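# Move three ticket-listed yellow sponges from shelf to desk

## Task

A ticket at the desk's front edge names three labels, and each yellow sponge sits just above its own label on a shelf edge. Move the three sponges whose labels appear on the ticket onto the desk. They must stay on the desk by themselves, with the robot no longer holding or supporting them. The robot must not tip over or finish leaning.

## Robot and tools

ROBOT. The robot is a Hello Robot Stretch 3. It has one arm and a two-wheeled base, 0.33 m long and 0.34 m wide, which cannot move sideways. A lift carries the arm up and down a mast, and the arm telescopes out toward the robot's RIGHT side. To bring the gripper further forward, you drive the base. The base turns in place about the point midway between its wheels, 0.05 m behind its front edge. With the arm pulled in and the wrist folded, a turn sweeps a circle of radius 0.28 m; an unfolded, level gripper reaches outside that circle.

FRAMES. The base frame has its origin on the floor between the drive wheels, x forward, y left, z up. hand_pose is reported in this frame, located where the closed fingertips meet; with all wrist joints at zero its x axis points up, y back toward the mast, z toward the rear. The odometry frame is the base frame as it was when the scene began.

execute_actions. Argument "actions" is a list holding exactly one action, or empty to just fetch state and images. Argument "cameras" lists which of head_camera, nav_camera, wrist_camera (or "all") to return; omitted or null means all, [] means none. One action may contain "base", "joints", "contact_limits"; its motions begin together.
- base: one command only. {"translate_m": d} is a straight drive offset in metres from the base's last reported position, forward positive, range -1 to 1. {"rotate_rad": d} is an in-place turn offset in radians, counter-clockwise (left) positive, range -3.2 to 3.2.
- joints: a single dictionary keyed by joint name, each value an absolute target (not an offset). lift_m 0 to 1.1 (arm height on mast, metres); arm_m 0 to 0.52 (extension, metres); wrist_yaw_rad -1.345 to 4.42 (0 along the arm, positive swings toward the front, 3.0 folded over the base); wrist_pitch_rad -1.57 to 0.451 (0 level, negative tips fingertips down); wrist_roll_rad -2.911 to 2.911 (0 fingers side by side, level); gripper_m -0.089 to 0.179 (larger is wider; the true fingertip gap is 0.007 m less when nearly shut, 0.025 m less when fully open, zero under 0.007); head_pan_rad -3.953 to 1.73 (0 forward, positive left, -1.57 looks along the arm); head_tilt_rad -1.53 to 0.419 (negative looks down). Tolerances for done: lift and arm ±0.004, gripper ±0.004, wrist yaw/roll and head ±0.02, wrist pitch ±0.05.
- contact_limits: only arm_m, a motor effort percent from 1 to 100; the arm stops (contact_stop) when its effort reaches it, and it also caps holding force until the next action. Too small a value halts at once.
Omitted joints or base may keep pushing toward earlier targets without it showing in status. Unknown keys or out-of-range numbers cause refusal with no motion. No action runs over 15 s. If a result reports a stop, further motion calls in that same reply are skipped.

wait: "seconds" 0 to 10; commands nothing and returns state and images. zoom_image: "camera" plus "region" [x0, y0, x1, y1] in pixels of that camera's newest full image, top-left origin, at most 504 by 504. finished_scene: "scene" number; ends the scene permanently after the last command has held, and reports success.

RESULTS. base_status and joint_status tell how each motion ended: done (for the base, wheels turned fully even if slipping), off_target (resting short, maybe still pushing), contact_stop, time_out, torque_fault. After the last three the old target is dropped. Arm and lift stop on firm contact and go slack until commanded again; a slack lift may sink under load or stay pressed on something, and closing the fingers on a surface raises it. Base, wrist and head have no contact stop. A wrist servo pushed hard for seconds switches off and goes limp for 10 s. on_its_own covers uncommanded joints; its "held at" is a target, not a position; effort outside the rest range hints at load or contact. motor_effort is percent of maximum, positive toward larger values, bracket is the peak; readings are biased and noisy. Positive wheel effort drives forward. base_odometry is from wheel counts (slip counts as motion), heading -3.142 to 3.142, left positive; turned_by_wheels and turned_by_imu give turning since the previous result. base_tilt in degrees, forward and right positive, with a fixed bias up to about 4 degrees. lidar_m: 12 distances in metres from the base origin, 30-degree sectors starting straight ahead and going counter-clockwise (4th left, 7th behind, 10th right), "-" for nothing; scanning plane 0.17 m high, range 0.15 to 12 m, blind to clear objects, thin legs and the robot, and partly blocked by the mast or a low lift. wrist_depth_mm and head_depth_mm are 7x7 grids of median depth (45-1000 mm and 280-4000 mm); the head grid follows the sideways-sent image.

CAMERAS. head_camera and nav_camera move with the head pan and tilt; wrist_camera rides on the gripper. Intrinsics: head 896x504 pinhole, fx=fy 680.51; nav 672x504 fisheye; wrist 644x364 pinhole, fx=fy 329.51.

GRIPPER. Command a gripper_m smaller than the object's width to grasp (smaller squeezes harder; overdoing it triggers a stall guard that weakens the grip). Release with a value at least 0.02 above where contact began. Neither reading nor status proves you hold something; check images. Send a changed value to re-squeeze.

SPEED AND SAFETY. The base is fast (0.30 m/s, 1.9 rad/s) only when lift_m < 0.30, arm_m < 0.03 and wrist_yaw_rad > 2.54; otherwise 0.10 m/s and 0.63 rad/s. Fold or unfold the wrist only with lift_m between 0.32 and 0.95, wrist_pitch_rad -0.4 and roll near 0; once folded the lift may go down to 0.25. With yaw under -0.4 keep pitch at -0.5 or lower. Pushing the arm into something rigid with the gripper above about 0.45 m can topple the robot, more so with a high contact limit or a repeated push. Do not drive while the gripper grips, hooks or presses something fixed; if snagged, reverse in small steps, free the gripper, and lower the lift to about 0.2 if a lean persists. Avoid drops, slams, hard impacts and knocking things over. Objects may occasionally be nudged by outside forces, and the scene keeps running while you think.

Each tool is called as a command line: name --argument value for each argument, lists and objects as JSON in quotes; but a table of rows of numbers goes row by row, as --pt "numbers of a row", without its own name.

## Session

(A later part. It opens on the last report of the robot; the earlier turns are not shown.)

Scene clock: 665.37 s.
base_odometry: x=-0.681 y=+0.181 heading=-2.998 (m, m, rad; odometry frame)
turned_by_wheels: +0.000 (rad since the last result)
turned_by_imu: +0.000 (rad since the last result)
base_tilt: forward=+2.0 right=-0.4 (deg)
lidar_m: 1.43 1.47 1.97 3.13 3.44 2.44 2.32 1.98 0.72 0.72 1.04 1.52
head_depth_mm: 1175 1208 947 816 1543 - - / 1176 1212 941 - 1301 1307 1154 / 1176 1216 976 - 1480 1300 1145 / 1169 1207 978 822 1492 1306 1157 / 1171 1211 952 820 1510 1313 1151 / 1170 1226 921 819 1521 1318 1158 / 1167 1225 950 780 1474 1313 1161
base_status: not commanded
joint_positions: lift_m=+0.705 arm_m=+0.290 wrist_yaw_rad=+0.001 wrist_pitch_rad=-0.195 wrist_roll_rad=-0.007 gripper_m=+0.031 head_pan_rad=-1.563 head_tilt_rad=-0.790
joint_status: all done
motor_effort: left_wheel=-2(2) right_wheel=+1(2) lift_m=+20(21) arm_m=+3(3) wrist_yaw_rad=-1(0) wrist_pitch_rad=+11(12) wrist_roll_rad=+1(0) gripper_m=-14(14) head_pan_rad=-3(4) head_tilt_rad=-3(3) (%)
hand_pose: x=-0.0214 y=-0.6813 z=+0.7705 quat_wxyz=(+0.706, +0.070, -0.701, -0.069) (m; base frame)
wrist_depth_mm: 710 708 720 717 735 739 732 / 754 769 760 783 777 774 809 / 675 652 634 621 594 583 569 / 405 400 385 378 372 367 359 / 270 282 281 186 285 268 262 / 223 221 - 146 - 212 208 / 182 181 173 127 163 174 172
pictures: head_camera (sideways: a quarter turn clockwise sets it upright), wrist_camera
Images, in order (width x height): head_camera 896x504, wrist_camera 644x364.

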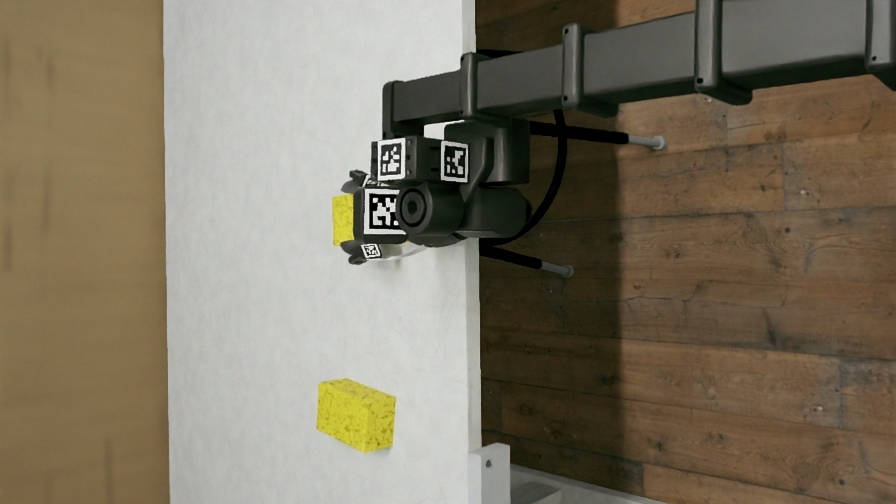

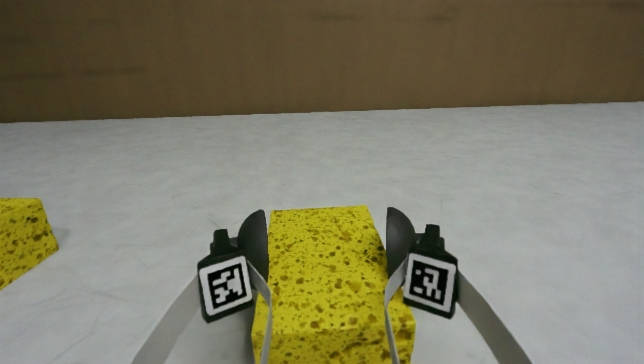

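execute_actions --actions '[{"joints":{"gripper_m":0.125}}]' --cameras '[]'

execute_actions --actions '[{"joints":{"lift_m":0.76}}]' --cameras '[]'

execute_actions --actions '[{"joints":{"arm_m":0.0}}]' --cameras '["head_camera"]'

execute_actions --actions '[{"joints":{"wrist_pitch_rad":-0.4,"wrist_yaw_rad":2.6,"gripper_m":0.05}}]' --cameras '[]'

Scene clock: 675.57 s.
base_odometry: x=-0.681 y=+0.181 heading=-2.998 (m, m, rad; odometry frame)
turned_by_wheels: +0.000 (rad since the last result)
turned_by_imu: +0.001 (rad since the last result)
base_tilt: forward=+2.0 right=-0.4 (deg)
lidar_m: 1.43 1.47 1.98 3.13 3.46 2.44 2.32 1.98 0.72 0.72 1.04 1.52
head_depth_mm: 1187 1212 941 814 1535 - - / 1174 1215 943 - 1301 1301 1147 / 1172 1218 975 - 1470 1307 1157 / 1168 1203 979 832 1493 1320 1152 / 1175 1217 948 818 1504 1309 1164 / 1172 1226 922 822 1511 1309 1150 / 1171 1223 949 781 1474 1317 1153
base_status: not commanded
joint_positions: lift_m=+0.705 arm_m=+0.290 wrist_yaw_rad=+0.001 wrist_pitch_rad=-0.195 wrist_roll_rad=-0.007 gripper_m=+0.125 head_pan_rad=-1.563 head_tilt_rad=-0.790
joint_status: all done
motor_effort: left_wheel=-1(1) right_wheel=+2(1) lift_m=+20(20) arm_m=+3(2) wrist_yaw_rad=-1(1) wrist_pitch_rad=+11(12) wrist_roll_rad=+0(0) gripper_m=+0(83) head_pan_rad=-3(4) head_tilt_rad=-3(3) (%)
hand_pose: x=-0.0214 y=-0.6814 z=+0.7706 quat_wxyz=(+0.706, +0.069, -0.701, -0.069) (m; base frame)
wrist_depth_mm: 710 729 727 734 748 742 756 / 755 769 766 763 772 802 796 / 675 650 636 617 596 573 558 / 405 397 387 384 376 369 360 / 273 293 280 190 272 281 265 / 224 232 209 149 201 - 209 / 189 174 173 127 164 174 172
pictures: none
No camera images: the call's "cameras" was empty. Leave "cameras" out to get every camera's image.

Scene clock: 676.90 s.
base_odometry: x=-0.681 y=+0.181 heading=-2.998 (m, m, rad; odometry frame)
turned_by_wheels: +0.000 (rad since the last result)
turned_by_imu: +0.000 (rad since the last result)
base_tilt: forward=+2.0 right=-0.4 (deg)
lidar_m: 1.43 1.46 1.97 3.13 3.46 2.44 2.32 1.98 0.72 0.72 1.04 1.52
head_depth_mm: 1182 1216 942 817 - - - / 1177 1212 990 - 1440 1304 1151 / 1179 1210 1007 - 1477 1308 1156 / 1180 1220 981 818 1499 1304 1153 / 1175 1210 948 818 1508 1313 1153 / 1173 1222 922 824 1514 1304 1155 / 1175 1229 958 777 1478 1309 1152
base_status: not commanded
joint_positions: lift_m=+0.760 arm_m=+0.290 wrist_yaw_rad=+0.001 wrist_pitch_rad=-0.194 wrist_roll_rad=-0.007 gripper_m=+0.125 head_pan_rad=-1.563 head_tilt_rad=-0.790
joint_status: all done
motor_effort: left_wheel=-1(1) right_wheel=+2(1) lift_m=+25(26) arm_m=+3(2) wrist_yaw_rad=-1(0) wrist_pitch_rad=+11(11) wrist_roll_rad=+0(0) gripper_m=+0(0) head_pan_rad=-3(4) head_tilt_rad=-3(3) (%)
hand_pose: x=-0.0214 y=-0.6814 z=+0.8256 quat_wxyz=(+0.706, +0.069, -0.701, -0.068) (m; base frame)
wrist_depth_mm: 711 716 723 732 732 734 734 / 757 747 780 753 789 795 788 / 790 784 810 793 812 813 811 / 557 556 532 528 523 504 501 / 403 410 388 381 376 392 366 / 261 322 300 230 294 - 288 / 251 241 247 191 235 239 238
pictures: none
No camera images: the call's "cameras" was empty. Leave "cameras" out to get every camera's image.

Scene clock: 680.23 s.
base_odometry: x=-0.681 y=+0.181 heading=-2.998 (m, m, rad; odometry frame)
turned_by_wheels: +0.000 (rad since the last result)
turned_by_imu: +0.000 (rad since the last result)
base_tilt: forward=+2.0 right=-0.4 (deg)
lidar_m: 1.43 1.47 1.98 3.13 3.45 2.43 2.32 1.98 0.72 0.72 1.04 1.52
head_depth_mm: 1178 1203 941 817 1499 1344 - / 1180 1203 944 815 1461 1357 - / 1175 1212 946 812 1507 - - / 1183 1213 949 811 1523 1279 1155 / 1171 1217 951 820 1485 1309 1150 / 1175 1216 925 820 1522 1312 1155 / 1173 1226 956 782 1478 1317 1150
base_status: not commanded
joint_positions: lift_m=+0.760 arm_m=+0.001 wrist_yaw_rad=+0.000 wrist_pitch_rad=-0.194 wrist_roll_rad=-0.007 gripper_m=+0.125 head_pan_rad=-1.563 head_tilt_rad=-0.790
joint_status: all done
motor_effort: left_wheel=-1(2) right_wheel=+2(2) lift_m=+25(25) arm_m=-3(1) wrist_yaw_rad=-1(0) wrist_pitch_rad=+11(11) wrist_roll_rad=+0(1) gripper_m=+0(0) head_pan_rad=-4(4) head_tilt_rad=-3(3) (%)
hand_pose: x=-0.0214 y=-0.3929 z=+0.8256 quat_wxyz=(+0.706, +0.069, -0.701, -0.068) (m; base frame)
wrist_depth_mm: 962 967 998 986 - - - / - - - - - - - / - 935 896 876 846 811 803 / 572 485 539 463 526 518 504 / 403 411 392 386 376 394 377 / 340 359 - - - - - / - - - - - - -
pictures: head_camera (sideways: a quarter turn clockwise sets it upright)
Images, in order (width x height): head_camera 896x504.

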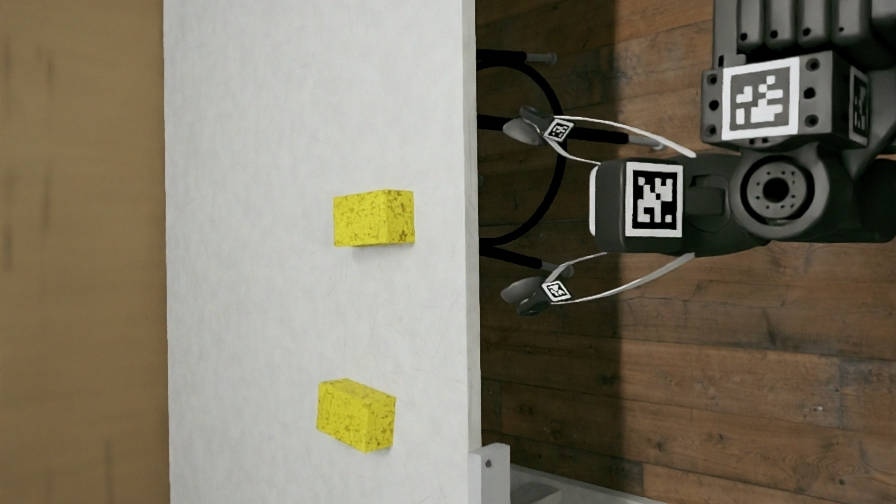

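Scene clock: 682.53 s.
base_odometry: x=-0.681 y=+0.181 heading=-2.998 (m, m, rad; odometry frame)
turned_by_wheels: +0.000 (rad since the last result)
turned_by_imu: +0.000 (rad since the last result)
base_tilt: forward=+2.0 right=-0.4 (deg)
lidar_m: 1.43 1.46 1.97 3.12 3.45 2.44 2.32 1.98 0.72 0.72 1.03 1.52
head_depth_mm: 1176 1212 948 815 1500 1352 - / 1181 1216 945 819 1441 1352 1097 / 1177 1210 946 810 1483 1328 - / 1184 1209 946 813 1500 - - / 1170 1211 950 821 1511 1333 1140 / 1171 1223 920 823 1506 1309 1153 / 1172 1226 955 779 1481 1313 1146
base_status: not commanded
joint_positions: lift_m=+0.760 arm_m=+0.001 wrist_yaw_rad=+2.598 wrist_pitch_rad=-0.414 wrist_roll_rad=-0.007 gripper_m=+0.050 head_pan_rad=-1.563 head_tilt_rad=-0.790
joint_status: all done
motor_effort: left_wheel=-1(2) right_wheel=+2(2) lift_m=+25(25) arm_m=-3(3) wrist_yaw_rad=+3(1) wrist_pitch_rad=+7(10) wrist_roll_rad=+1(0) gripper_m=+0(84) head_pan_rad=-3(3) head_tilt_rad=-3(3) (%)
hand_pose: x=+0.0950 y=+0.0464 z=+0.7733 quat_wxyz=(+0.326, +0.703, -0.044, +0.630) (m; base frame)
wrist_depth_mm: - - - - - - - / - - - - - - - / - - - - - - - / - - - - - - - / - - - - - - - / - - - - - - - / - 976 975 930 940 928 957
pictures: none
No camera images: the call's "cameras" was empty. Leave "cameras" out to get every camera's image.

execute_actions --actions '[{"base":{"rotate_rad":2.42},"joints":{"lift_m":0.28,"head_pan_rad":-0.3,"head_tilt_rad":-0.35}}]' --cameras '[]'

execute_actions --actions '[{"base":{"translate_m":1.0}}]' --cameras '[]'

execute_actions --actions '[{"base":{"translate_m":1.0}}]' --cameras '["head_camera","nav_camera"]'

Scene clock: 698.97 s.
base_odometry: x=-0.681 y=+0.181 heading=-0.579 (m, m, rad; odometry frame)
turned_by_wheels: +2.420 (rad since the last result)
turned_by_imu: +2.436 (rad since the last result)
base_tilt: forward=+2.0 right=-0.4 (deg)
lidar_m: 2.64 2.32 2.32 1.12 0.89 1.04 1.06 1.43 1.43 1.72 2.71 3.29
head_depth_mm: 3022 3196 3383 3389 2443 1837 1457 / 3164 3274 3495 3469 2423 1825 1456 / 3288 3536 3651 3522 2420 1819 1464 / 3503 3720 3977 3530 2389 1804 1453 / 3426 3663 3885 3548 2405 1820 1446 / 3000 3210 3366 3401 2388 1807 1454 / 2716 2854 2910 3060 2412 1819 1463
base_status: done
joint_positions: lift_m=+0.280 arm_m=+0.001 wrist_yaw_rad=+2.598 wrist_pitch_rad=-0.416 wrist_roll_rad=-0.007 gripper_m=+0.050 head_pan_rad=-0.307 head_tilt_rad=-0.359
joint_status: all done
motor_effort: left_wheel=-2(5) right_wheel=+3(6) lift_m=+19(22) arm_m=-3(3) wrist_yaw_rad=+2(2) wrist_pitch_rad=+7(8) wrist_roll_rad=+0(0) gripper_m=+0(0) head_pan_rad=+4(52) head_tilt_rad=+3(22) (%)
hand_pose: x=+0.0949 y=+0.0462 z=+0.2933 quat_wxyz=(+0.327, +0.703, -0.044, +0.630) (m; base frame)
wrist_depth_mm: - - - - - - - / - - - - - - - / 990 946 957 979 938 943 883 / 768 754 736 752 724 715 708 / 610 607 619 597 614 593 576 / 525 511 - 504 - 501 498 / - 460 438 432 437 429 420
pictures: none
No camera images: the call's "cameras" was empty. Leave "cameras" out to get every camera's image.

Scene clock: 703.90 s.
base_odometry: x=+0.156 y=-0.366 heading=-0.579 (m, m, rad; odometry frame)
turned_by_wheels: +0.000 (rad since the last result)
turned_by_imu: +0.006 (rad since the last result)
base_tilt: forward=+2.0 right=-0.3 (deg)
lidar_m: 1.79 1.59 1.59 1.88 1.58 1.46 2.02 2.16 2.19 2.54 2.59 2.46
head_depth_mm: 2394 2541 2600 2748 2389 1800 1462 / 2492 2658 2729 2882 2399 1822 1457 / 2647 2771 2986 3104 2424 1825 1467 / 2658 2855 3015 3158 2385 1819 1464 / 2348 2483 2624 2824 2393 1822 1449 / 2049 2142 2195 2403 2338 1812 1458 / 1839 1915 1986 2096 2178 1830 1458
base_status: done
joint_positions: lift_m=+0.280 arm_m=+0.001 wrist_yaw_rad=+2.599 wrist_pitch_rad=-0.417 wrist_roll_rad=-0.007 gripper_m=+0.050 head_pan_rad=-0.307 head_tilt_rad=-0.358
joint_status: not commanded
motor_effort: left_wheel=-2(7) right_wheel=+2(8) lift_m=+20(20) arm_m=-3(3) wrist_yaw_rad=+2(1) wrist_pitch_rad=+8(8) wrist_roll_rad=+0(1) gripper_m=+0(0) head_pan_rad=+4(4) head_tilt_rad=+3(3) (%)
hand_pose: x=+0.0947 y=+0.0462 z=+0.2931 quat_wxyz=(+0.327, +0.703, -0.043, +0.630) (m; base frame)
wrist_depth_mm: - - - - - - - / - - - - - - - / - 983 950 933 936 923 926 / 749 757 745 735 727 704 705 / 623 606 625 608 622 587 567 / 528 510 - 504 - 492 490 / - 454 447 434 433 432 427
pictures: none
No camera images: the call's "cameras" was empty. Leave "cameras" out to get every camera's image.

Scene clock: 708.83 s.
base_odometry: x=+0.994 y=-0.913 heading=-0.579 (m, m, rad; odometry frame)
turned_by_wheels: +0.000 (rad since the last result)
turned_by_imu: +0.006 (rad since the last result)
base_tilt: forward=+2.0 right=-0.4 (deg)
lidar_m: 0.96 0.85 0.85 1.01 1.85 2.38 3.01 2.92 2.75 2.34 1.82 1.59
head_depth_mm: 1770 1872 1978 2114 2137 1810 1463 / 1875 1984 2116 2274 2307 1804 1455 / 1664 1802 1973 2163 2193 1814 1469 / 1405 1504 1594 1709 1873 1817 1463 / 1216 1286 1364 1347 1528 1650 1454 / 1072 1131 1188 1206 977 1407 1419 / 958 1002 1050 1092 891 1219 1284
base_status: done
joint_positions: lift_m=+0.280 arm_m=+0.001 wrist_yaw_rad=+2.599 wrist_pitch_rad=-0.417 wrist_roll_rad=-0.007 gripper_m=+0.050 head_pan_rad=-0.307 head_tilt_rad=-0.358
joint_status: not commanded
motor_effort: left_wheel=-2(4) right_wheel=+3(9) lift_m=+20(20) arm_m=-3(3) wrist_yaw_rad=+1(1) wrist_pitch_rad=+8(8) wrist_roll_rad=+0(0) gripper_m=-1(0) head_pan_rad=+4(4) head_tilt_rad=+3(3) (%)
hand_pose: x=+0.0947 y=+0.0462 z=+0.2931 quat_wxyz=(+0.327, +0.703, -0.043, +0.630) (m; base frame)
wrist_depth_mm: - 987 897 823 777 731 685 / - - - 895 859 780 724 / - 966 975 929 881 821 799 / 757 755 745 731 725 717 690 / 624 614 625 603 624 579 582 / 522 517 - 499 - 492 488 / - 461 436 438 434 429 432
pictures: head_camera (sideways: a quarter turn clockwise sets it upright), nav_camera (sideways: a quarter turn counterclockwise sets it upright)
Images, in order (width x height): head_camera 896x504, nav_camera 672x504.

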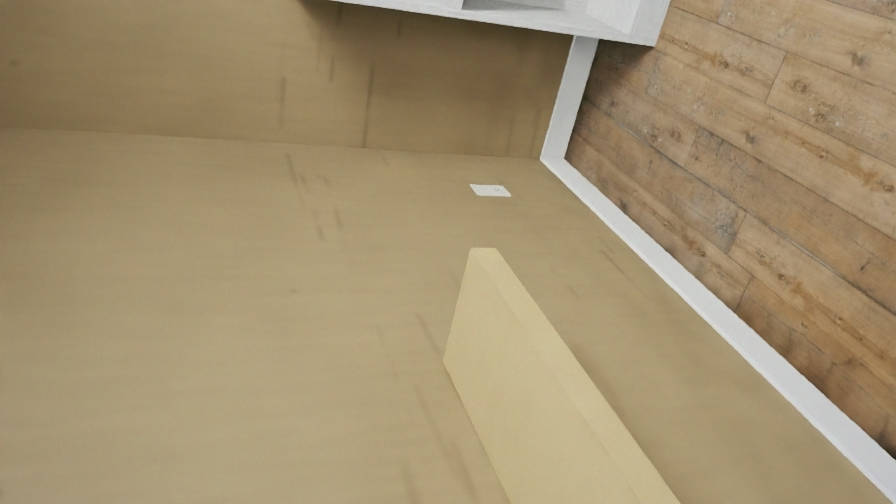

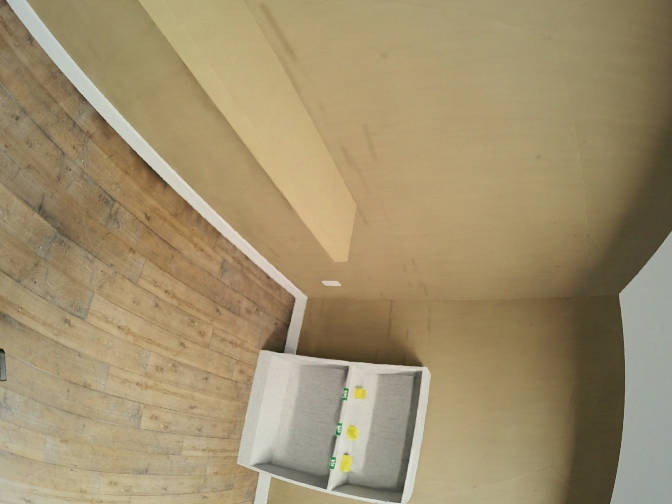

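execute_actions --actions '[{"joints":{"head_pan_rad":-0.95,"head_tilt_rad":-0.4}}]' --cameras '["head_camera","nav_camera"]'

Scene clock: 714.77 s.
base_odometry: x=+0.994 y=-0.913 heading=-0.579 (m, m, rad; odometry frame)
turned_by_wheels: +0.000 (rad since the last result)
turned_by_imu: +0.000 (rad since the last result)
base_tilt: forward=+2.0 right=-0.4 (deg)
lidar_m: 0.96 0.85 0.85 1.01 1.85 2.39 3.03 2.92 2.76 2.34 1.82 1.58
head_depth_mm: 1822 1973 2149 2323 2270 1770 1414 / 1808 1936 2110 2300 2259 1756 1418 / 1791 1922 2007 2067 2113 1730 1428 / 1787 1897 2016 2207 2119 1742 1417 / 1789 1885 1999 2159 2113 1745 1419 / 1752 1860 1990 2091 2097 1754 1408 / 1732 1848 1957 2134 2289 1741 1421
base_status: not commanded
joint_positions: lift_m=+0.280 arm_m=+0.001 wrist_yaw_rad=+2.599 wrist_pitch_rad=-0.417 wrist_roll_rad=-0.007 gripper_m=+0.050 head_pan_rad=-0.943 head_tilt_rad=-0.395
joint_status: all done
motor_effort: left_wheel=-2(1) right_wheel=+2(2) lift_m=+20(20) arm_m=-3(3) wrist_yaw_rad=+1(1) wrist_pitch_rad=+8(8) wrist_roll_rad=+0(0) gripper_m=+0(0) head_pan_rad=-4(46) head_tilt_rad=-2(6) (%)
hand_pose: x=+0.0947 y=+0.0462 z=+0.2931 quat_wxyz=(+0.327, +0.703, -0.043, +0.630) (m; base frame)
wrist_depth_mm: - 970 900 839 770 713 686 / - - - 909 836 773 739 / 993 974 964 937 872 828 772 / 755 744 741 725 714 714 709 / 621 617 622 589 615 596 580 / 526 518 - 505 - 494 493 / - 453 445 439 435 432 426
pictures: head_camera (sideways: a quarter turn clockwise sets it upright), nav_camera (sideways: a quarter turn counterclockwise sets it upright)
Images, in order (width x height): head_camera 896x504, nav_camera 672x504.

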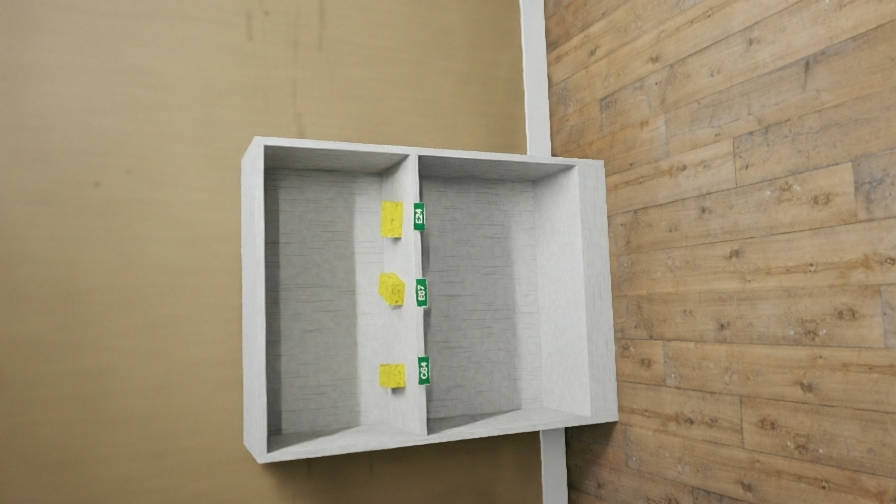

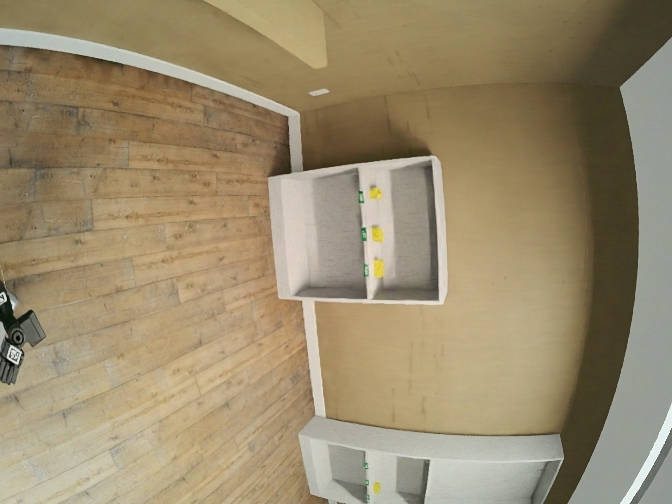

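zoom_image --camera "head_camera" --region '[360,190,450,400]'

Region (360, 190, 450, 400) of head_camera's 896x504 image, scaled by 2.400, with more detail than that image has; it fills the left 216 columns of this view, and the rest is white.

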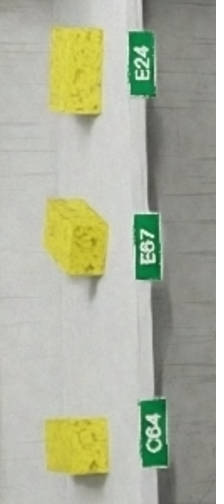

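execute_actions --actions '[{"base":{"rotate_rad":-0.785},"joints":{"head_pan_rad":-0.1,"head_tilt_rad":-0.6}}]' --cameras '[]'

execute_actions --actions '[{"base":{"translate_m":1.0}}]' --cameras '["head_camera","nav_camera"]'

Scene clock: 748.23 s.
base_odometry: x=+0.994 y=-0.913 heading=-1.364 (m, m, rad; odometry frame)
turned_by_wheels: -0.785 (rad since the last result)
turned_by_imu: -0.788 (rad since the last result)
base_tilt: forward=+2.1 right=-0.4 (deg)
lidar_m: 1.79 1.16 0.87 0.85 0.89 1.26 2.69 2.38 2.99 2.92 2.76 1.82
head_depth_mm: 1803 1984 2225 2270 1780 1460 1242 / 1738 1909 2143 2179 1784 1476 1242 / 1745 1928 2173 2155 1780 1469 1253 / 1751 1918 2161 2132 1782 1473 1240 / 1751 1902 2123 2127 1796 1464 1249 / 1751 1847 2115 2159 1783 1471 1246 / 1760 1927 2188 2251 1781 1476 1242
base_status: done
joint_positions: lift_m=+0.280 arm_m=+0.001 wrist_yaw_rad=+2.599 wrist_pitch_rad=-0.417 wrist_roll_rad=-0.007 gripper_m=+0.050 head_pan_rad=-0.107 head_tilt_rad=-0.593
joint_status: all done
motor_effort: left_wheel=+2(7) right_wheel=-3(8) lift_m=+20(20) arm_m=-3(3) wrist_yaw_rad=+1(1) wrist_pitch_rad=+8(8) wrist_roll_rad=+0(0) gripper_m=+0(0) head_pan_rad=+4(49) head_tilt_rad=-3(14) (%)
hand_pose: x=+0.0947 y=+0.0462 z=+0.2931 quat_wxyz=(+0.327, +0.703, -0.043, +0.630) (m; base frame)
wrist_depth_mm: 681 756 834 961 - - - / 716 810 872 - - - - / 753 840 919 951 935 889 917 / 759 751 739 742 725 697 710 / 624 609 623 604 615 584 583 / 521 511 - 504 - 496 493 / - 464 438 430 433 429 426
pictures: none
No camera images: the call's "cameras" was empty. Leave "cameras" out to get every camera's image.

Scene clock: 753.17 s.
base_odometry: x=+1.199 y=-1.892 heading=-1.364 (m, m, rad; odometry frame)
turned_by_wheels: +0.000 (rad since the last result)
turned_by_imu: +0.007 (rad since the last result)
base_tilt: forward=+2.0 right=-0.3 (deg)
lidar_m: 0.91 0.81 0.82 0.80 0.85 1.19 3.37 3.46 3.06 2.53 1.45 0.90
head_depth_mm: 908 868 1071 1132 1311 1317 1248 / 901 869 1062 1126 1388 1346 1240 / 894 867 1059 1083 1387 1347 1250 / 897 869 1057 1126 1376 1354 1248 / 890 867 1054 1125 1366 1350 1256 / 883 871 1048 1120 1327 1326 1246 / 887 868 996 991 1055 1425 1239
base_status: done
joint_positions: lift_m=+0.280 arm_m=+0.001 wrist_yaw_rad=+2.599 wrist_pitch_rad=-0.417 wrist_roll_rad=-0.007 gripper_m=+0.050 head_pan_rad=-0.107 head_tilt_rad=-0.594
joint_status: not commanded
motor_effort: left_wheel=+2(11) right_wheel=-3(6) lift_m=+20(20) arm_m=-4(3) wrist_yaw_rad=+1(1) wrist_pitch_rad=+8(8) wrist_roll_rad=+0(1) gripper_m=+0(1) head_pan_rad=+4(5) head_tilt_rad=-2(2) (%)
hand_pose: x=+0.0947 y=+0.0462 z=+0.2931 quat_wxyz=(+0.327, +0.703, -0.043, +0.630) (m; base frame)
wrist_depth_mm: 642 702 782 903 - - 639 / 672 757 853 970 - - 711 / 720 792 878 931 928 911 677 / 725 747 729 717 734 712 651 / 617 606 623 596 612 578 578 / 539 520 - 510 - 497 493 / - 458 443 433 434 433 426
pictures: head_camera (sideways: a quarter turn clockwise sets it upright), nav_camera (sideways: a quarter turn counterclockwise sets it upright)
Images, in order (width x height): head_camera 896x504, nav_camera 672x504.

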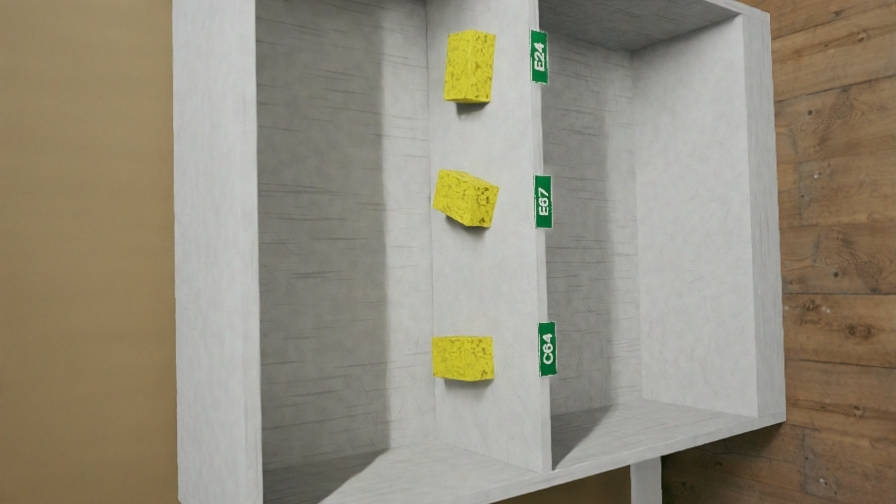

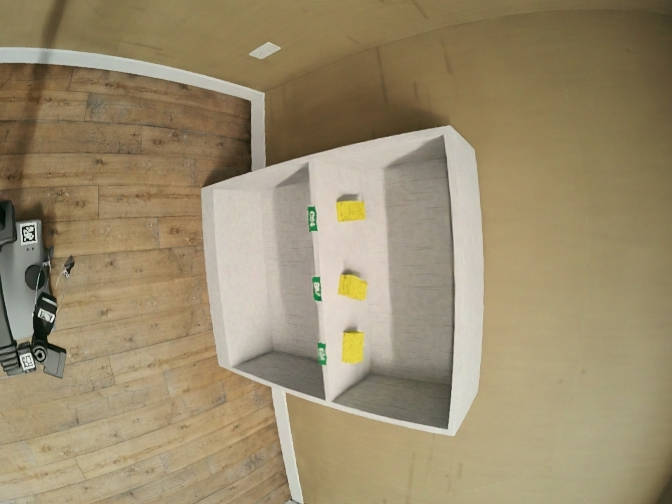

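execute_actions --actions '[{"base":{"translate_m":0.2}}]' --cameras '[]'

execute_actions --actions '[{"base":{"rotate_rad":1.565},"joints":{"lift_m":0.645,"head_pan_rad":-1.57,"head_tilt_rad":-0.8}}]' --cameras '[]'

execute_actions --actions '[{"base":{"translate_m":-0.08},"joints":{"wrist_yaw_rad":0,"wrist_pitch_rad":-0.4,"gripper_m":0.125}}]' --cameras '[]'

execute_actions --actions '[{"joints":{"wrist_pitch_rad":-0.15,"wrist_yaw_rad":-0.3}}]' --cameras '["head_camera","wrist_camera"]'

Scene clock: 771.20 s.
base_odometry: x=+1.240 y=-2.087 heading=-1.363 (m, m, rad; odometry frame)
turned_by_wheels: +0.000 (rad since the last result)
turned_by_imu: +0.002 (rad since the last result)
base_tilt: forward=+2.0 right=-0.4 (deg)
lidar_m: 0.82 0.62 0.81 0.79 0.84 1.18 3.56 3.77 3.07 2.50 0.76 0.75
head_depth_mm: 727 778 614 959 857 1277 1164 / 724 777 615 954 890 1278 1164 / 719 774 614 950 854 1271 1161 / 716 770 614 946 894 1258 1147 / 715 769 614 940 876 1263 1152 / 713 765 615 933 866 1243 1152 / 710 758 616 898 865 898 1191
base_status: done
joint_positions: lift_m=+0.280 arm_m=+0.001 wrist_yaw_rad=+2.599 wrist_pitch_rad=-0.417 wrist_roll_rad=-0.007 gripper_m=+0.050 head_pan_rad=-0.107 head_tilt_rad=-0.594
joint_status: not commanded
motor_effort: left_wheel=+3(8) right_wheel=-3(6) lift_m=+20(20) arm_m=-3(3) wrist_yaw_rad=+1(1) wrist_pitch_rad=+8(8) wrist_roll_rad=+0(0) gripper_m=+0(1) head_pan_rad=+4(4) head_tilt_rad=-2(2) (%)
hand_pose: x=+0.0947 y=+0.0462 z=+0.2931 quat_wxyz=(+0.327, +0.703, -0.043, +0.630) (m; base frame)
wrist_depth_mm: 644 693 787 896 - 843 562 / 667 737 848 962 - 873 629 / 696 787 871 944 926 635 644 / 719 743 738 727 718 605 543 / 611 618 636 603 619 570 495 / 526 506 - 510 - 501 477 / - 454 443 444 430 429 423
pictures: none
No camera images: the call's "cameras" was empty. Leave "cameras" out to get every camera's image.

Scene clock: 775.37 s.
base_odometry: x=+1.240 y=-2.087 heading=+0.201 (m, m, rad; odometry frame)
turned_by_wheels: +1.565 (rad since the last result)
turned_by_imu: +1.574 (rad since the last result)
base_tilt: forward=+2.0 right=-0.3 (deg)
lidar_m: 0.79 0.83 1.19 3.55 3.93 3.07 2.50 0.75 0.75 0.82 0.62 0.81
head_depth_mm: 664 792 925 881 1318 1240 1211 / 666 802 931 862 1339 1249 - / 665 807 944 881 1342 1251 - / 669 816 945 885 1326 1253 - / 670 824 960 874 1337 1260 1155 / 672 798 922 866 1094 1286 1158 / 717 604 699 1220 1465 1309 1155
base_status: done
joint_positions: lift_m=+0.645 arm_m=+0.001 wrist_yaw_rad=+2.599 wrist_pitch_rad=-0.417 wrist_roll_rad=-0.007 gripper_m=+0.050 head_pan_rad=-1.563 head_tilt_rad=-0.790
joint_status: all done
motor_effort: left_wheel=-1(7) right_wheel=+2(6) lift_m=+25(26) arm_m=-3(3) wrist_yaw_rad=+2(1) wrist_pitch_rad=+8(8) wrist_roll_rad=+0(0) gripper_m=-1(0) head_pan_rad=-4(51) head_tilt_rad=-3(15) (%)
hand_pose: x=+0.0947 y=+0.0461 z=+0.6577 quat_wxyz=(+0.327, +0.703, -0.043, +0.630) (m; base frame)
wrist_depth_mm: - - - - - 766 614 / - - - - - 791 635 / - - - - - 833 669 / - - - - - 900 693 / - - - - - 926 717 / 979 958 - 964 - 919 750 / - 844 842 826 824 812 761
pictures: none
No camera images: the call's "cameras" was empty. Leave "cameras" out to get every camera's image.

Scene clock: 777.67 s.
base_odometry: x=+1.162 y=-2.103 heading=+0.201 (m, m, rad; odometry frame)
turned_by_wheels: +0.000 (rad since the last result)
turned_by_imu: +0.000 (rad since the last result)
base_tilt: forward=+2.0 right=-0.4 (deg)
lidar_m: 0.87 0.92 1.31 3.54 3.87 2.97 2.42 1.17 0.69 0.82 0.66 0.89
head_depth_mm: 664 791 917 850 1312 1238 1209 / 666 796 929 882 1328 1249 - / 666 804 940 859 1328 1252 - / 668 810 947 887 1327 1249 1151 / 669 817 954 882 1346 1263 1152 / 672 826 962 880 1306 1257 1156 / 675 792 895 862 1067 1310 1153
base_status: done
joint_positions: lift_m=+0.645 arm_m=+0.001 wrist_yaw_rad=+0.002 wrist_pitch_rad=-0.417 wrist_roll_rad=-0.007 gripper_m=+0.125 head_pan_rad=-1.563 head_tilt_rad=-0.790
joint_status: all done
motor_effort: left_wheel=-2(7) right_wheel=+2(2) lift_m=+25(25) arm_m=-3(3) wrist_yaw_rad=-2(1) wrist_pitch_rad=+8(8) wrist_roll_rad=+0(0) gripper_m=+0(78) head_pan_rad=-3(3) head_tilt_rad=-3(3) (%)
hand_pose: x=-0.0211 y=-0.3705 z=+0.6577 quat_wxyz=(+0.694, +0.148, -0.689, -0.146) (m; base frame)
wrist_depth_mm: 414 522 528 516 514 505 489 / 402 417 411 400 390 381 364 / 366 351 349 345 339 332 323 / 420 595 708 695 685 676 534 / 879 557 797 789 765 710 536 / 966 522 834 835 816 - 532 / 838 681 717 729 709 702 627
pictures: none
No camera images: the call's "cameras" was empty. Leave "cameras" out to get every camera's image.

Scene clock: 778.63 s.
base_odometry: x=+1.162 y=-2.103 heading=+0.201 (m, m, rad; odometry frame)
turned_by_wheels: +0.000 (rad since the last result)
turned_by_imu: +0.000 (rad since the last result)
base_tilt: forward=+2.0 right=-0.3 (deg)
lidar_m: 0.87 0.92 1.31 3.51 3.90 2.96 2.42 1.17 0.70 0.82 0.65 0.89
head_depth_mm: 662 791 912 851 1312 1236 1207 / 663 799 926 878 1331 1238 - / 667 804 938 859 1321 1249 - / 669 813 946 879 1325 1248 1157 / 671 816 949 881 1345 1261 1148 / 672 823 964 881 1305 1268 1160 / 675 787 893 863 1065 1315 1149
base_status: not commanded
joint_positions: lift_m=+0.645 arm_m=+0.001 wrist_yaw_rad=-0.298 wrist_pitch_rad=-0.175 wrist_roll_rad=-0.007 gripper_m=+0.125 head_pan_rad=-1.563 head_tilt_rad=-0.790
joint_status: all done
motor_effort: left_wheel=-2(1) right_wheel=+2(2) lift_m=+25(25) arm_m=-3(3) wrist_yaw_rad=-2(2) wrist_pitch_rad=+12(12) wrist_roll_rad=+0(0) gripper_m=+0(0) head_pan_rad=-4(5) head_tilt_rad=-3(3) (%)
hand_pose: x=-0.0944 y=-0.3832 z=+0.7152 quat_wxyz=(+0.690, -0.043, -0.703, -0.166) (m; base frame)
wrist_depth_mm: 451 476 499 533 573 475 390 / 475 501 530 567 608 477 780 / 499 518 558 592 616 490 812 / 383 475 409 448 444 429 886 / 339 341 345 368 694 481 958 / 572 610 662 704 751 - - / 592 663 709 772 808 595 -
pictures: head_camera (sideways: a quarter turn clockwise sets it upright), wrist_camera
Images, in order (width x height): head_camera 896x504, wrist_camera 644x364.

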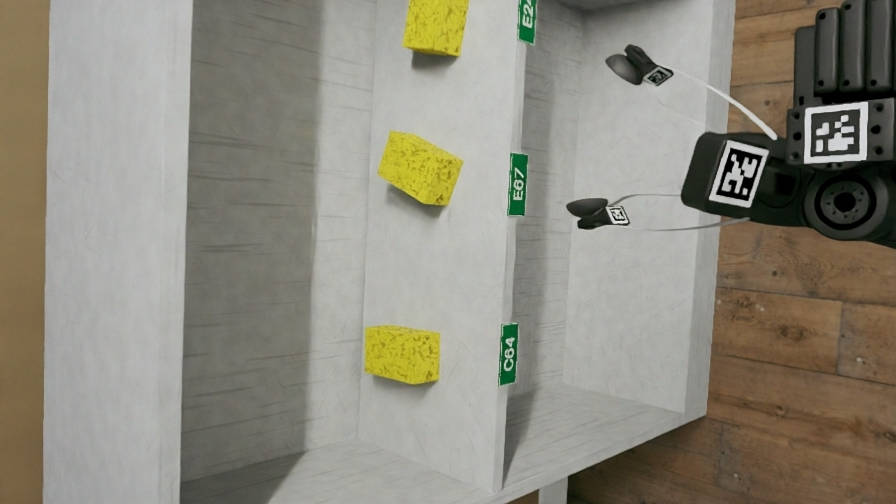

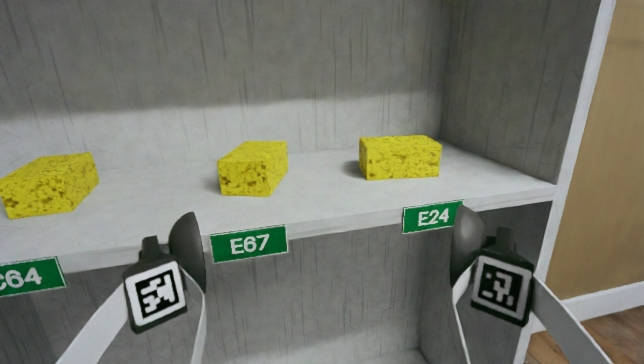

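execute_actions --actions '[{"joints":{"arm_m":0.19,"lift_m":0.638,"gripper_m":0.11},"contact_limits":{"arm_m":14}}]' --cameras '["head_camera","wrist_camera"]'

Scene clock: 796.73 s.
base_odometry: x=+1.162 y=-2.103 heading=+0.201 (m, m, rad; odometry frame)
turned_by_wheels: +0.000 (rad since the last result)
turned_by_imu: +0.001 (rad since the last result)
base_tilt: forward=+2.0 right=-0.3 (deg)
lidar_m: 0.87 0.92 1.31 3.54 3.89 2.97 2.42 1.17 0.70 0.82 0.66 0.89
head_depth_mm: 663 791 919 853 1315 1249 - / 664 794 928 895 - 1232 1152 / 666 803 938 861 - 1242 1157 / 666 810 946 881 1331 1253 1152 / 670 818 951 879 1341 1263 1155 / 671 826 963 880 1309 1255 1159 / 673 790 896 861 1065 1312 1160
base_status: not commanded
joint_positions: lift_m=+0.638 arm_m=+0.190 wrist_yaw_rad=-0.299 wrist_pitch_rad=-0.174 wrist_roll_rad=-0.007 gripper_m=+0.110 head_pan_rad=-1.563 head_tilt_rad=-0.790
joint_status: all done
motor_effort: left_wheel=-1(2) right_wheel=+2(2) lift_m=+19(21) arm_m=+3(2) wrist_yaw_rad=-1(3) wrist_pitch_rad=+11(11) wrist_roll_rad=+0(1) gripper_m=+0(62) head_pan_rad=-3(3) head_tilt_rad=-3(3) (%)
contact_limits: arm_m 14 (drawing in: default 17, maximum 28; extending or still: default 23, maximum 37)
hand_pose: x=-0.0947 y=-0.5718 z=+0.7088 quat_wxyz=(+0.690, -0.044, -0.703, -0.166) (m; base frame)
wrist_depth_mm: 305 319 338 360 386 412 364 / 318 335 357 379 403 429 370 / 333 348 375 404 429 461 370 / 347 370 390 403 428 296 358 / 322 322 235 276 303 277 284 / 247 251 237 238 237 244 231 / 201 192 198 196 194 199 216
pictures: head_camera (sideways: a quarter turn clockwise sets it upright), wrist_camera
Images, in order (width x height): head_camera 896x504, wrist_camera 644x364.

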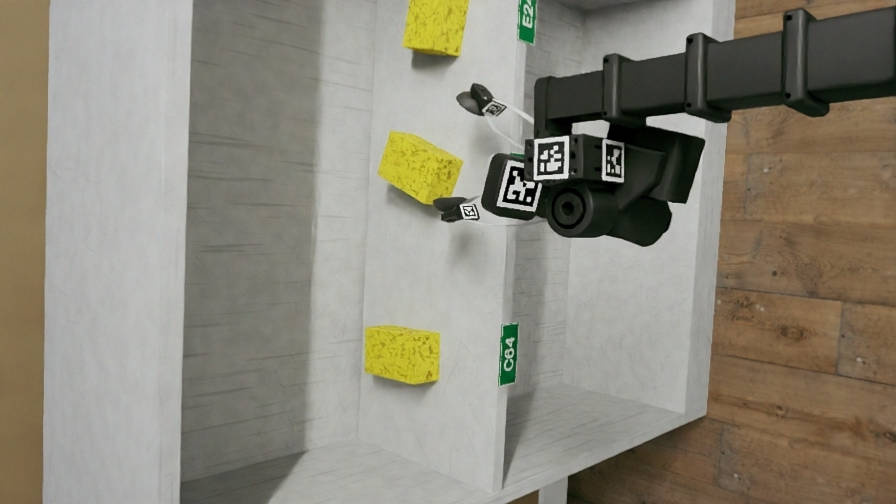

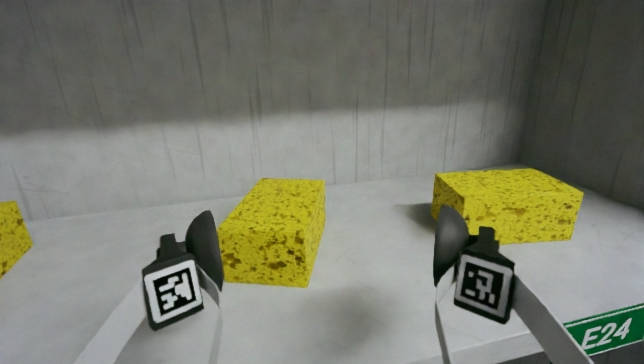

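execute_actions --actions '[{"base":{"translate_m":0.022}}]' --cameras '[]'

execute_actions --actions '[{"joints":{"arm_m":0.27},"contact_limits":{"arm_m":14}}]' --cameras '[]'

execute_actions --actions '[{"joints":{"lift_m":0.622}}]' --cameras '["head_camera","wrist_camera"]'

Scene clock: 807.40 s.
base_odometry: x=+1.184 y=-2.099 heading=+0.201 (m, m, rad; odometry frame)
turned_by_wheels: +0.000 (rad since the last result)
turned_by_imu: +0.000 (rad since the last result)
base_tilt: forward=+2.0 right=-0.3 (deg)
lidar_m: 0.85 0.90 1.27 3.54 3.48 2.99 2.44 1.17 0.71 0.82 0.64 0.87
head_depth_mm: 662 793 919 857 1318 1247 - / 664 797 930 881 - 1232 1151 / 665 805 931 865 - 1236 1152 / 666 816 947 880 1329 1253 1150 / 669 813 939 869 1350 1265 1150 / 670 824 961 887 1236 1263 1156 / 675 737 835 848 1426 1325 1156
base_status: done
joint_positions: lift_m=+0.638 arm_m=+0.190 wrist_yaw_rad=-0.299 wrist_pitch_rad=-0.174 wrist_roll_rad=-0.007 gripper_m=+0.110 head_pan_rad=-1.563 head_tilt_rad=-0.790
joint_status: not commanded
motor_effort: left_wheel=-1(3) right_wheel=+2(6) lift_m=+20(19) arm_m=+3(2) wrist_yaw_rad=-1(1) wrist_pitch_rad=+11(11) wrist_roll_rad=+0(0) gripper_m=+0(0) head_pan_rad=-3(3) head_tilt_rad=-3(3) (%)
hand_pose: x=-0.0947 y=-0.5718 z=+0.7088 quat_wxyz=(+0.690, -0.044, -0.703, -0.166) (m; base frame)
wrist_depth_mm: 306 324 339 359 386 414 380 / 322 333 355 379 406 437 389 / 335 351 379 404 434 461 394 / 347 372 389 402 428 299 358 / 290 319 295 238 307 282 283 / 247 253 241 239 236 242 231 / 202 192 199 197 193 200 217
pictures: none
No camera images: the call's "cameras" was empty. Leave "cameras" out to get every camera's image.

Scene clock: 809.20 s.
base_odometry: x=+1.184 y=-2.099 heading=+0.201 (m, m, rad; odometry frame)
turned_by_wheels: +0.000 (rad since the last result)
turned_by_imu: +0.000 (rad since the last result)
base_tilt: forward=+2.0 right=-0.3 (deg)
lidar_m: 0.85 0.89 1.27 3.57 3.51 3.00 2.44 1.17 0.71 0.82 0.64 0.87
head_depth_mm: 664 792 917 859 1313 1232 - / 665 800 927 883 - 1239 1151 / 666 804 936 890 1331 1247 1153 / 667 810 944 885 1328 1255 1155 / 669 814 935 866 1346 1264 1156 / 674 826 965 887 1236 1261 1161 / 673 738 837 852 1414 1313 1155
base_status: not commanded
joint_positions: lift_m=+0.638 arm_m=+0.270 wrist_yaw_rad=-0.299 wrist_pitch_rad=-0.174 wrist_roll_rad=-0.007 gripper_m=+0.110 head_pan_rad=-1.563 head_tilt_rad=-0.790
joint_status: all done
motor_effort: left_wheel=-2(2) right_wheel=+2(2) lift_m=+20(19) arm_m=+3(3) wrist_yaw_rad=-1(0) wrist_pitch_rad=+11(11) wrist_roll_rad=+0(0) gripper_m=-1(0) head_pan_rad=-5(4) head_tilt_rad=-3(3) (%)
contact_limits: arm_m 14 (drawing in: default 17, maximum 28; extending or still: default 23, maximum 37)
hand_pose: x=-0.0947 y=-0.6518 z=+0.7088 quat_wxyz=(+0.690, -0.044, -0.703, -0.166) (m; base frame)
wrist_depth_mm: 243 254 269 285 307 326 347 / 251 264 282 300 324 346 365 / 265 279 296 316 338 370 385 / 276 293 314 333 364 386 376 / 290 301 314 220 288 264 210 / 246 250 237 170 217 234 213 / 200 191 198 168 185 191 190
pictures: none
No camera images: the call's "cameras" was empty. Leave "cameras" out to get every camera's image.

Scene clock: 810.07 s.
base_odometry: x=+1.184 y=-2.099 heading=+0.201 (m, m, rad; odometry frame)
turned_by_wheels: +0.000 (rad since the last result)
turned_by_imu: +0.000 (rad since the last result)
base_tilt: forward=+2.0 right=-0.3 (deg)
lidar_m: 0.85 0.89 1.27 3.57 3.50 3.00 2.43 1.17 0.71 0.82 0.64 0.87
head_depth_mm: 663 789 920 858 1317 1233 1156 / 665 795 927 885 - 1252 1127 / 666 805 940 889 - 1255 1156 / 667 813 951 885 1339 1258 1151 / 670 817 940 864 1339 1262 1154 / 673 824 965 885 1241 1263 1164 / 674 738 832 850 1418 1309 1152
base_status: not commanded
joint_positions: lift_m=+0.622 arm_m=+0.270 wrist_yaw_rad=-0.299 wrist_pitch_rad=-0.174 wrist_roll_rad=-0.007 gripper_m=+0.110 head_pan_rad=-1.563 head_tilt_rad=-0.790
joint_status: all done
motor_effort: left_wheel=-1(3) right_wheel=+2(2) lift_m=+20(19) arm_m=+3(3) wrist_yaw_rad=-1(1) wrist_pitch_rad=+11(11) wrist_roll_rad=+0(0) gripper_m=+0(0) head_pan_rad=-4(3) head_tilt_rad=-3(3) (%)
hand_pose: x=-0.0947 y=-0.6518 z=+0.6929 quat_wxyz=(+0.690, -0.044, -0.703, -0.166) (m; base frame)
wrist_depth_mm: 243 254 270 286 305 327 351 / 253 265 280 301 322 348 368 / 265 280 295 319 343 372 384 / 279 292 314 325 356 374 247 / 282 288 280 187 246 253 202 / 219 225 207 159 196 218 205 / 180 172 176 166 168 171 170
pictures: head_camera (sideways: a quarter turn clockwise sets it upright), wrist_camera
Images, in order (width x height): head_camera 896x504, wrist_camera 644x364.

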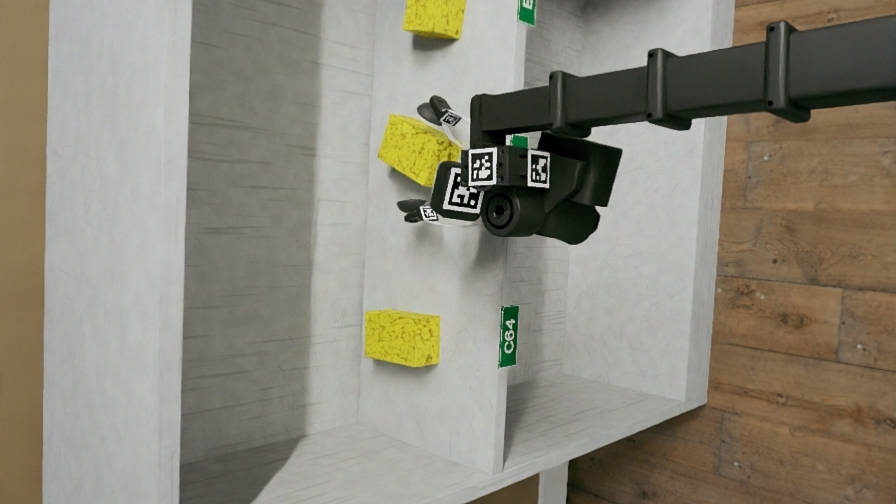

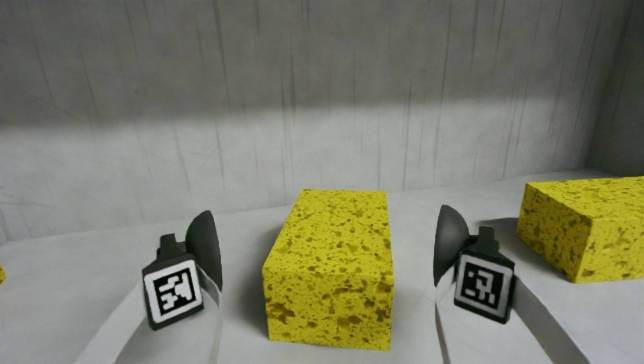

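Centred, height matches. Grip.

execute_actions --actions '[{"joints":{"gripper_m":0.03}}]' --cameras '["wrist_camera"]'

execute_actions --actions '[{"joints":{"lift_m":0.665}}]' --cameras '[]'

execute_actions --actions '[{"joints":{"arm_m":0.0}}]' --cameras '["wrist_camera"]'

Scene clock: 818.90 s.
base_odometry: x=+1.184 y=-2.099 heading=+0.201 (m, m, rad; odometry frame)
turned_by_wheels: +0.000 (rad since the last result)
turned_by_imu: +0.000 (rad since the last result)
base_tilt: forward=+2.0 right=-0.3 (deg)
lidar_m: 0.85 0.89 1.27 3.56 3.51 3.00 2.44 1.17 0.71 0.82 0.64 0.87
head_depth_mm: 663 793 921 857 1317 1230 1145 / 665 797 926 880 - 1254 1129 / 664 807 939 884 - 1251 1159 / 667 810 946 886 1329 1253 1156 / 670 819 938 868 1343 1260 1149 / 671 825 965 886 1236 1268 1159 / 677 738 835 851 1417 1310 1163
base_status: not commanded
joint_positions: lift_m=+0.622 arm_m=+0.270 wrist_yaw_rad=-0.299 wrist_pitch_rad=-0.171 wrist_roll_rad=-0.007 gripper_m=+0.031 head_pan_rad=-1.563 head_tilt_rad=-0.790
joint_status: all done
motor_effort: left_wheel=-2(1) right_wheel=+2(2) lift_m=+20(20) arm_m=+3(3) wrist_yaw_rad=-1(1) wrist_pitch_rad=+10(11) wrist_roll_rad=+0(0) gripper_m=-15(86) head_pan_rad=-4(4) head_tilt_rad=-3(3) (%)
hand_pose: x=-0.0947 y=-0.6520 z=+0.6936 quat_wxyz=(+0.690, -0.045, -0.703, -0.165) (m; base frame)
wrist_depth_mm: 243 255 271 286 307 325 350 / 253 265 282 302 323 347 367 / 266 278 296 316 338 366 382 / 277 294 313 327 358 375 252 / 285 286 300 189 282 256 202 / 222 221 - 157 - 211 205 / 181 180 178 165 169 173 171
pictures: wrist_camera
Images, in order (width x height): wrist_camera 644x364.

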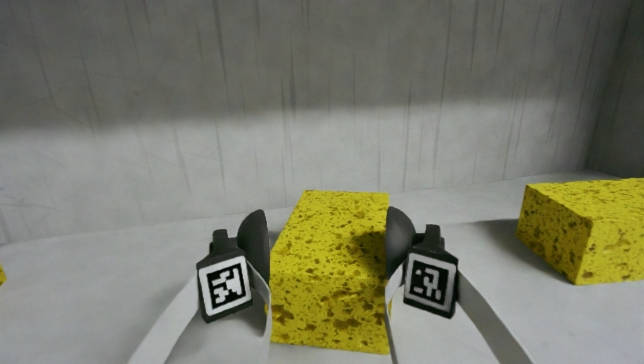

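Scene clock: 820.10 s.
base_odometry: x=+1.184 y=-2.099 heading=+0.201 (m, m, rad; odometry frame)
turned_by_wheels: +0.000 (rad since the last result)
turned_by_imu: +0.000 (rad since the last result)
base_tilt: forward=+2.0 right=-0.3 (deg)
lidar_m: 0.85 0.89 1.27 3.55 3.50 3.00 2.44 1.17 0.71 0.82 0.64 0.87
head_depth_mm: 663 793 917 856 1316 1243 - / 664 800 923 903 - 1251 1133 / 665 804 920 - 1337 1259 1151 / 668 809 948 881 1321 1251 1151 / 667 821 941 867 1346 1263 1159 / 670 825 967 884 1232 1264 1158 / 674 740 836 852 1427 1313 1153
base_status: not commanded
joint_positions: lift_m=+0.665 arm_m=+0.270 wrist_yaw_rad=-0.299 wrist_pitch_rad=-0.171 wrist_roll_rad=-0.007 gripper_m=+0.031 head_pan_rad=-1.563 head_tilt_rad=-0.790
joint_status: all done
motor_effort: left_wheel=-1(1) right_wheel=+2(2) lift_m=+25(24) arm_m=+3(3) wrist_yaw_rad=-1(1) wrist_pitch_rad=+10(9) wrist_roll_rad=+0(0) gripper_m=-14(15) head_pan_rad=-3(3) head_tilt_rad=-3(3) (%)
hand_pose: x=-0.0947 y=-0.6520 z=+0.7363 quat_wxyz=(+0.690, -0.045, -0.703, -0.165) (m; base frame)
wrist_depth_mm: 242 254 269 286 304 327 347 / 253 264 282 303 322 348 367 / 265 278 294 318 341 370 386 / 277 292 314 330 364 396 402 / 291 306 324 188 367 354 262 / 291 288 - 158 - 265 215 / 237 236 231 167 220 226 220
pictures: none
No camera images: the call's "cameras" was empty. Leave "cameras" out to get every camera's image.

Scene clock: 823.30 s.
base_odometry: x=+1.184 y=-2.099 heading=+0.201 (m, m, rad; odometry frame)
turned_by_wheels: +0.000 (rad since the last result)
turned_by_imu: +0.000 (rad since the last result)
base_tilt: forward=+2.0 right=-0.4 (deg)
lidar_m: 0.85 0.89 1.27 3.56 3.50 2.99 2.44 1.17 0.71 0.82 0.65 0.87
head_depth_mm: 664 791 919 859 1325 1233 - / 664 796 928 879 657 1251 - / 667 803 935 881 1311 - - / 669 811 946 885 1331 1254 1163 / 671 816 935 865 1343 1266 1151 / 673 827 964 882 1231 1262 1159 / 673 740 837 851 1420 1307 1152
base_status: not commanded
joint_positions: lift_m=+0.665 arm_m=+0.001 wrist_yaw_rad=-0.300 wrist_pitch_rad=-0.171 wrist_roll_rad=-0.007 gripper_m=+0.031 head_pan_rad=-1.563 head_tilt_rad=-0.790
joint_status: all done
motor_effort: left_wheel=-2(2) right_wheel=+2(2) lift_m=+25(25) arm_m=-3(2) wrist_yaw_rad=+0(1) wrist_pitch_rad=+10(10) wrist_roll_rad=+0(0) gripper_m=-15(15) head_pan_rad=-4(4) head_tilt_rad=-3(3) (%)
hand_pose: x=-0.0948 y=-0.3834 z=+0.7363 quat_wxyz=(+0.690, -0.045, -0.703, -0.165) (m; base frame)
wrist_depth_mm: 459 486 503 544 576 498 397 / 475 493 532 577 609 518 424 / 496 525 549 591 630 515 814 / 489 506 534 518 456 476 891 / 381 379 398 189 399 489 971 / 309 611 - 157 - 532 - / 598 660 705 168 815 648 -
pictures: wrist_camera
Images, in order (width x height): wrist_camera 644x364.

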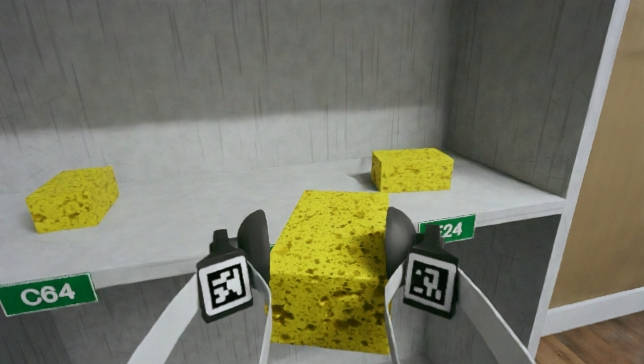

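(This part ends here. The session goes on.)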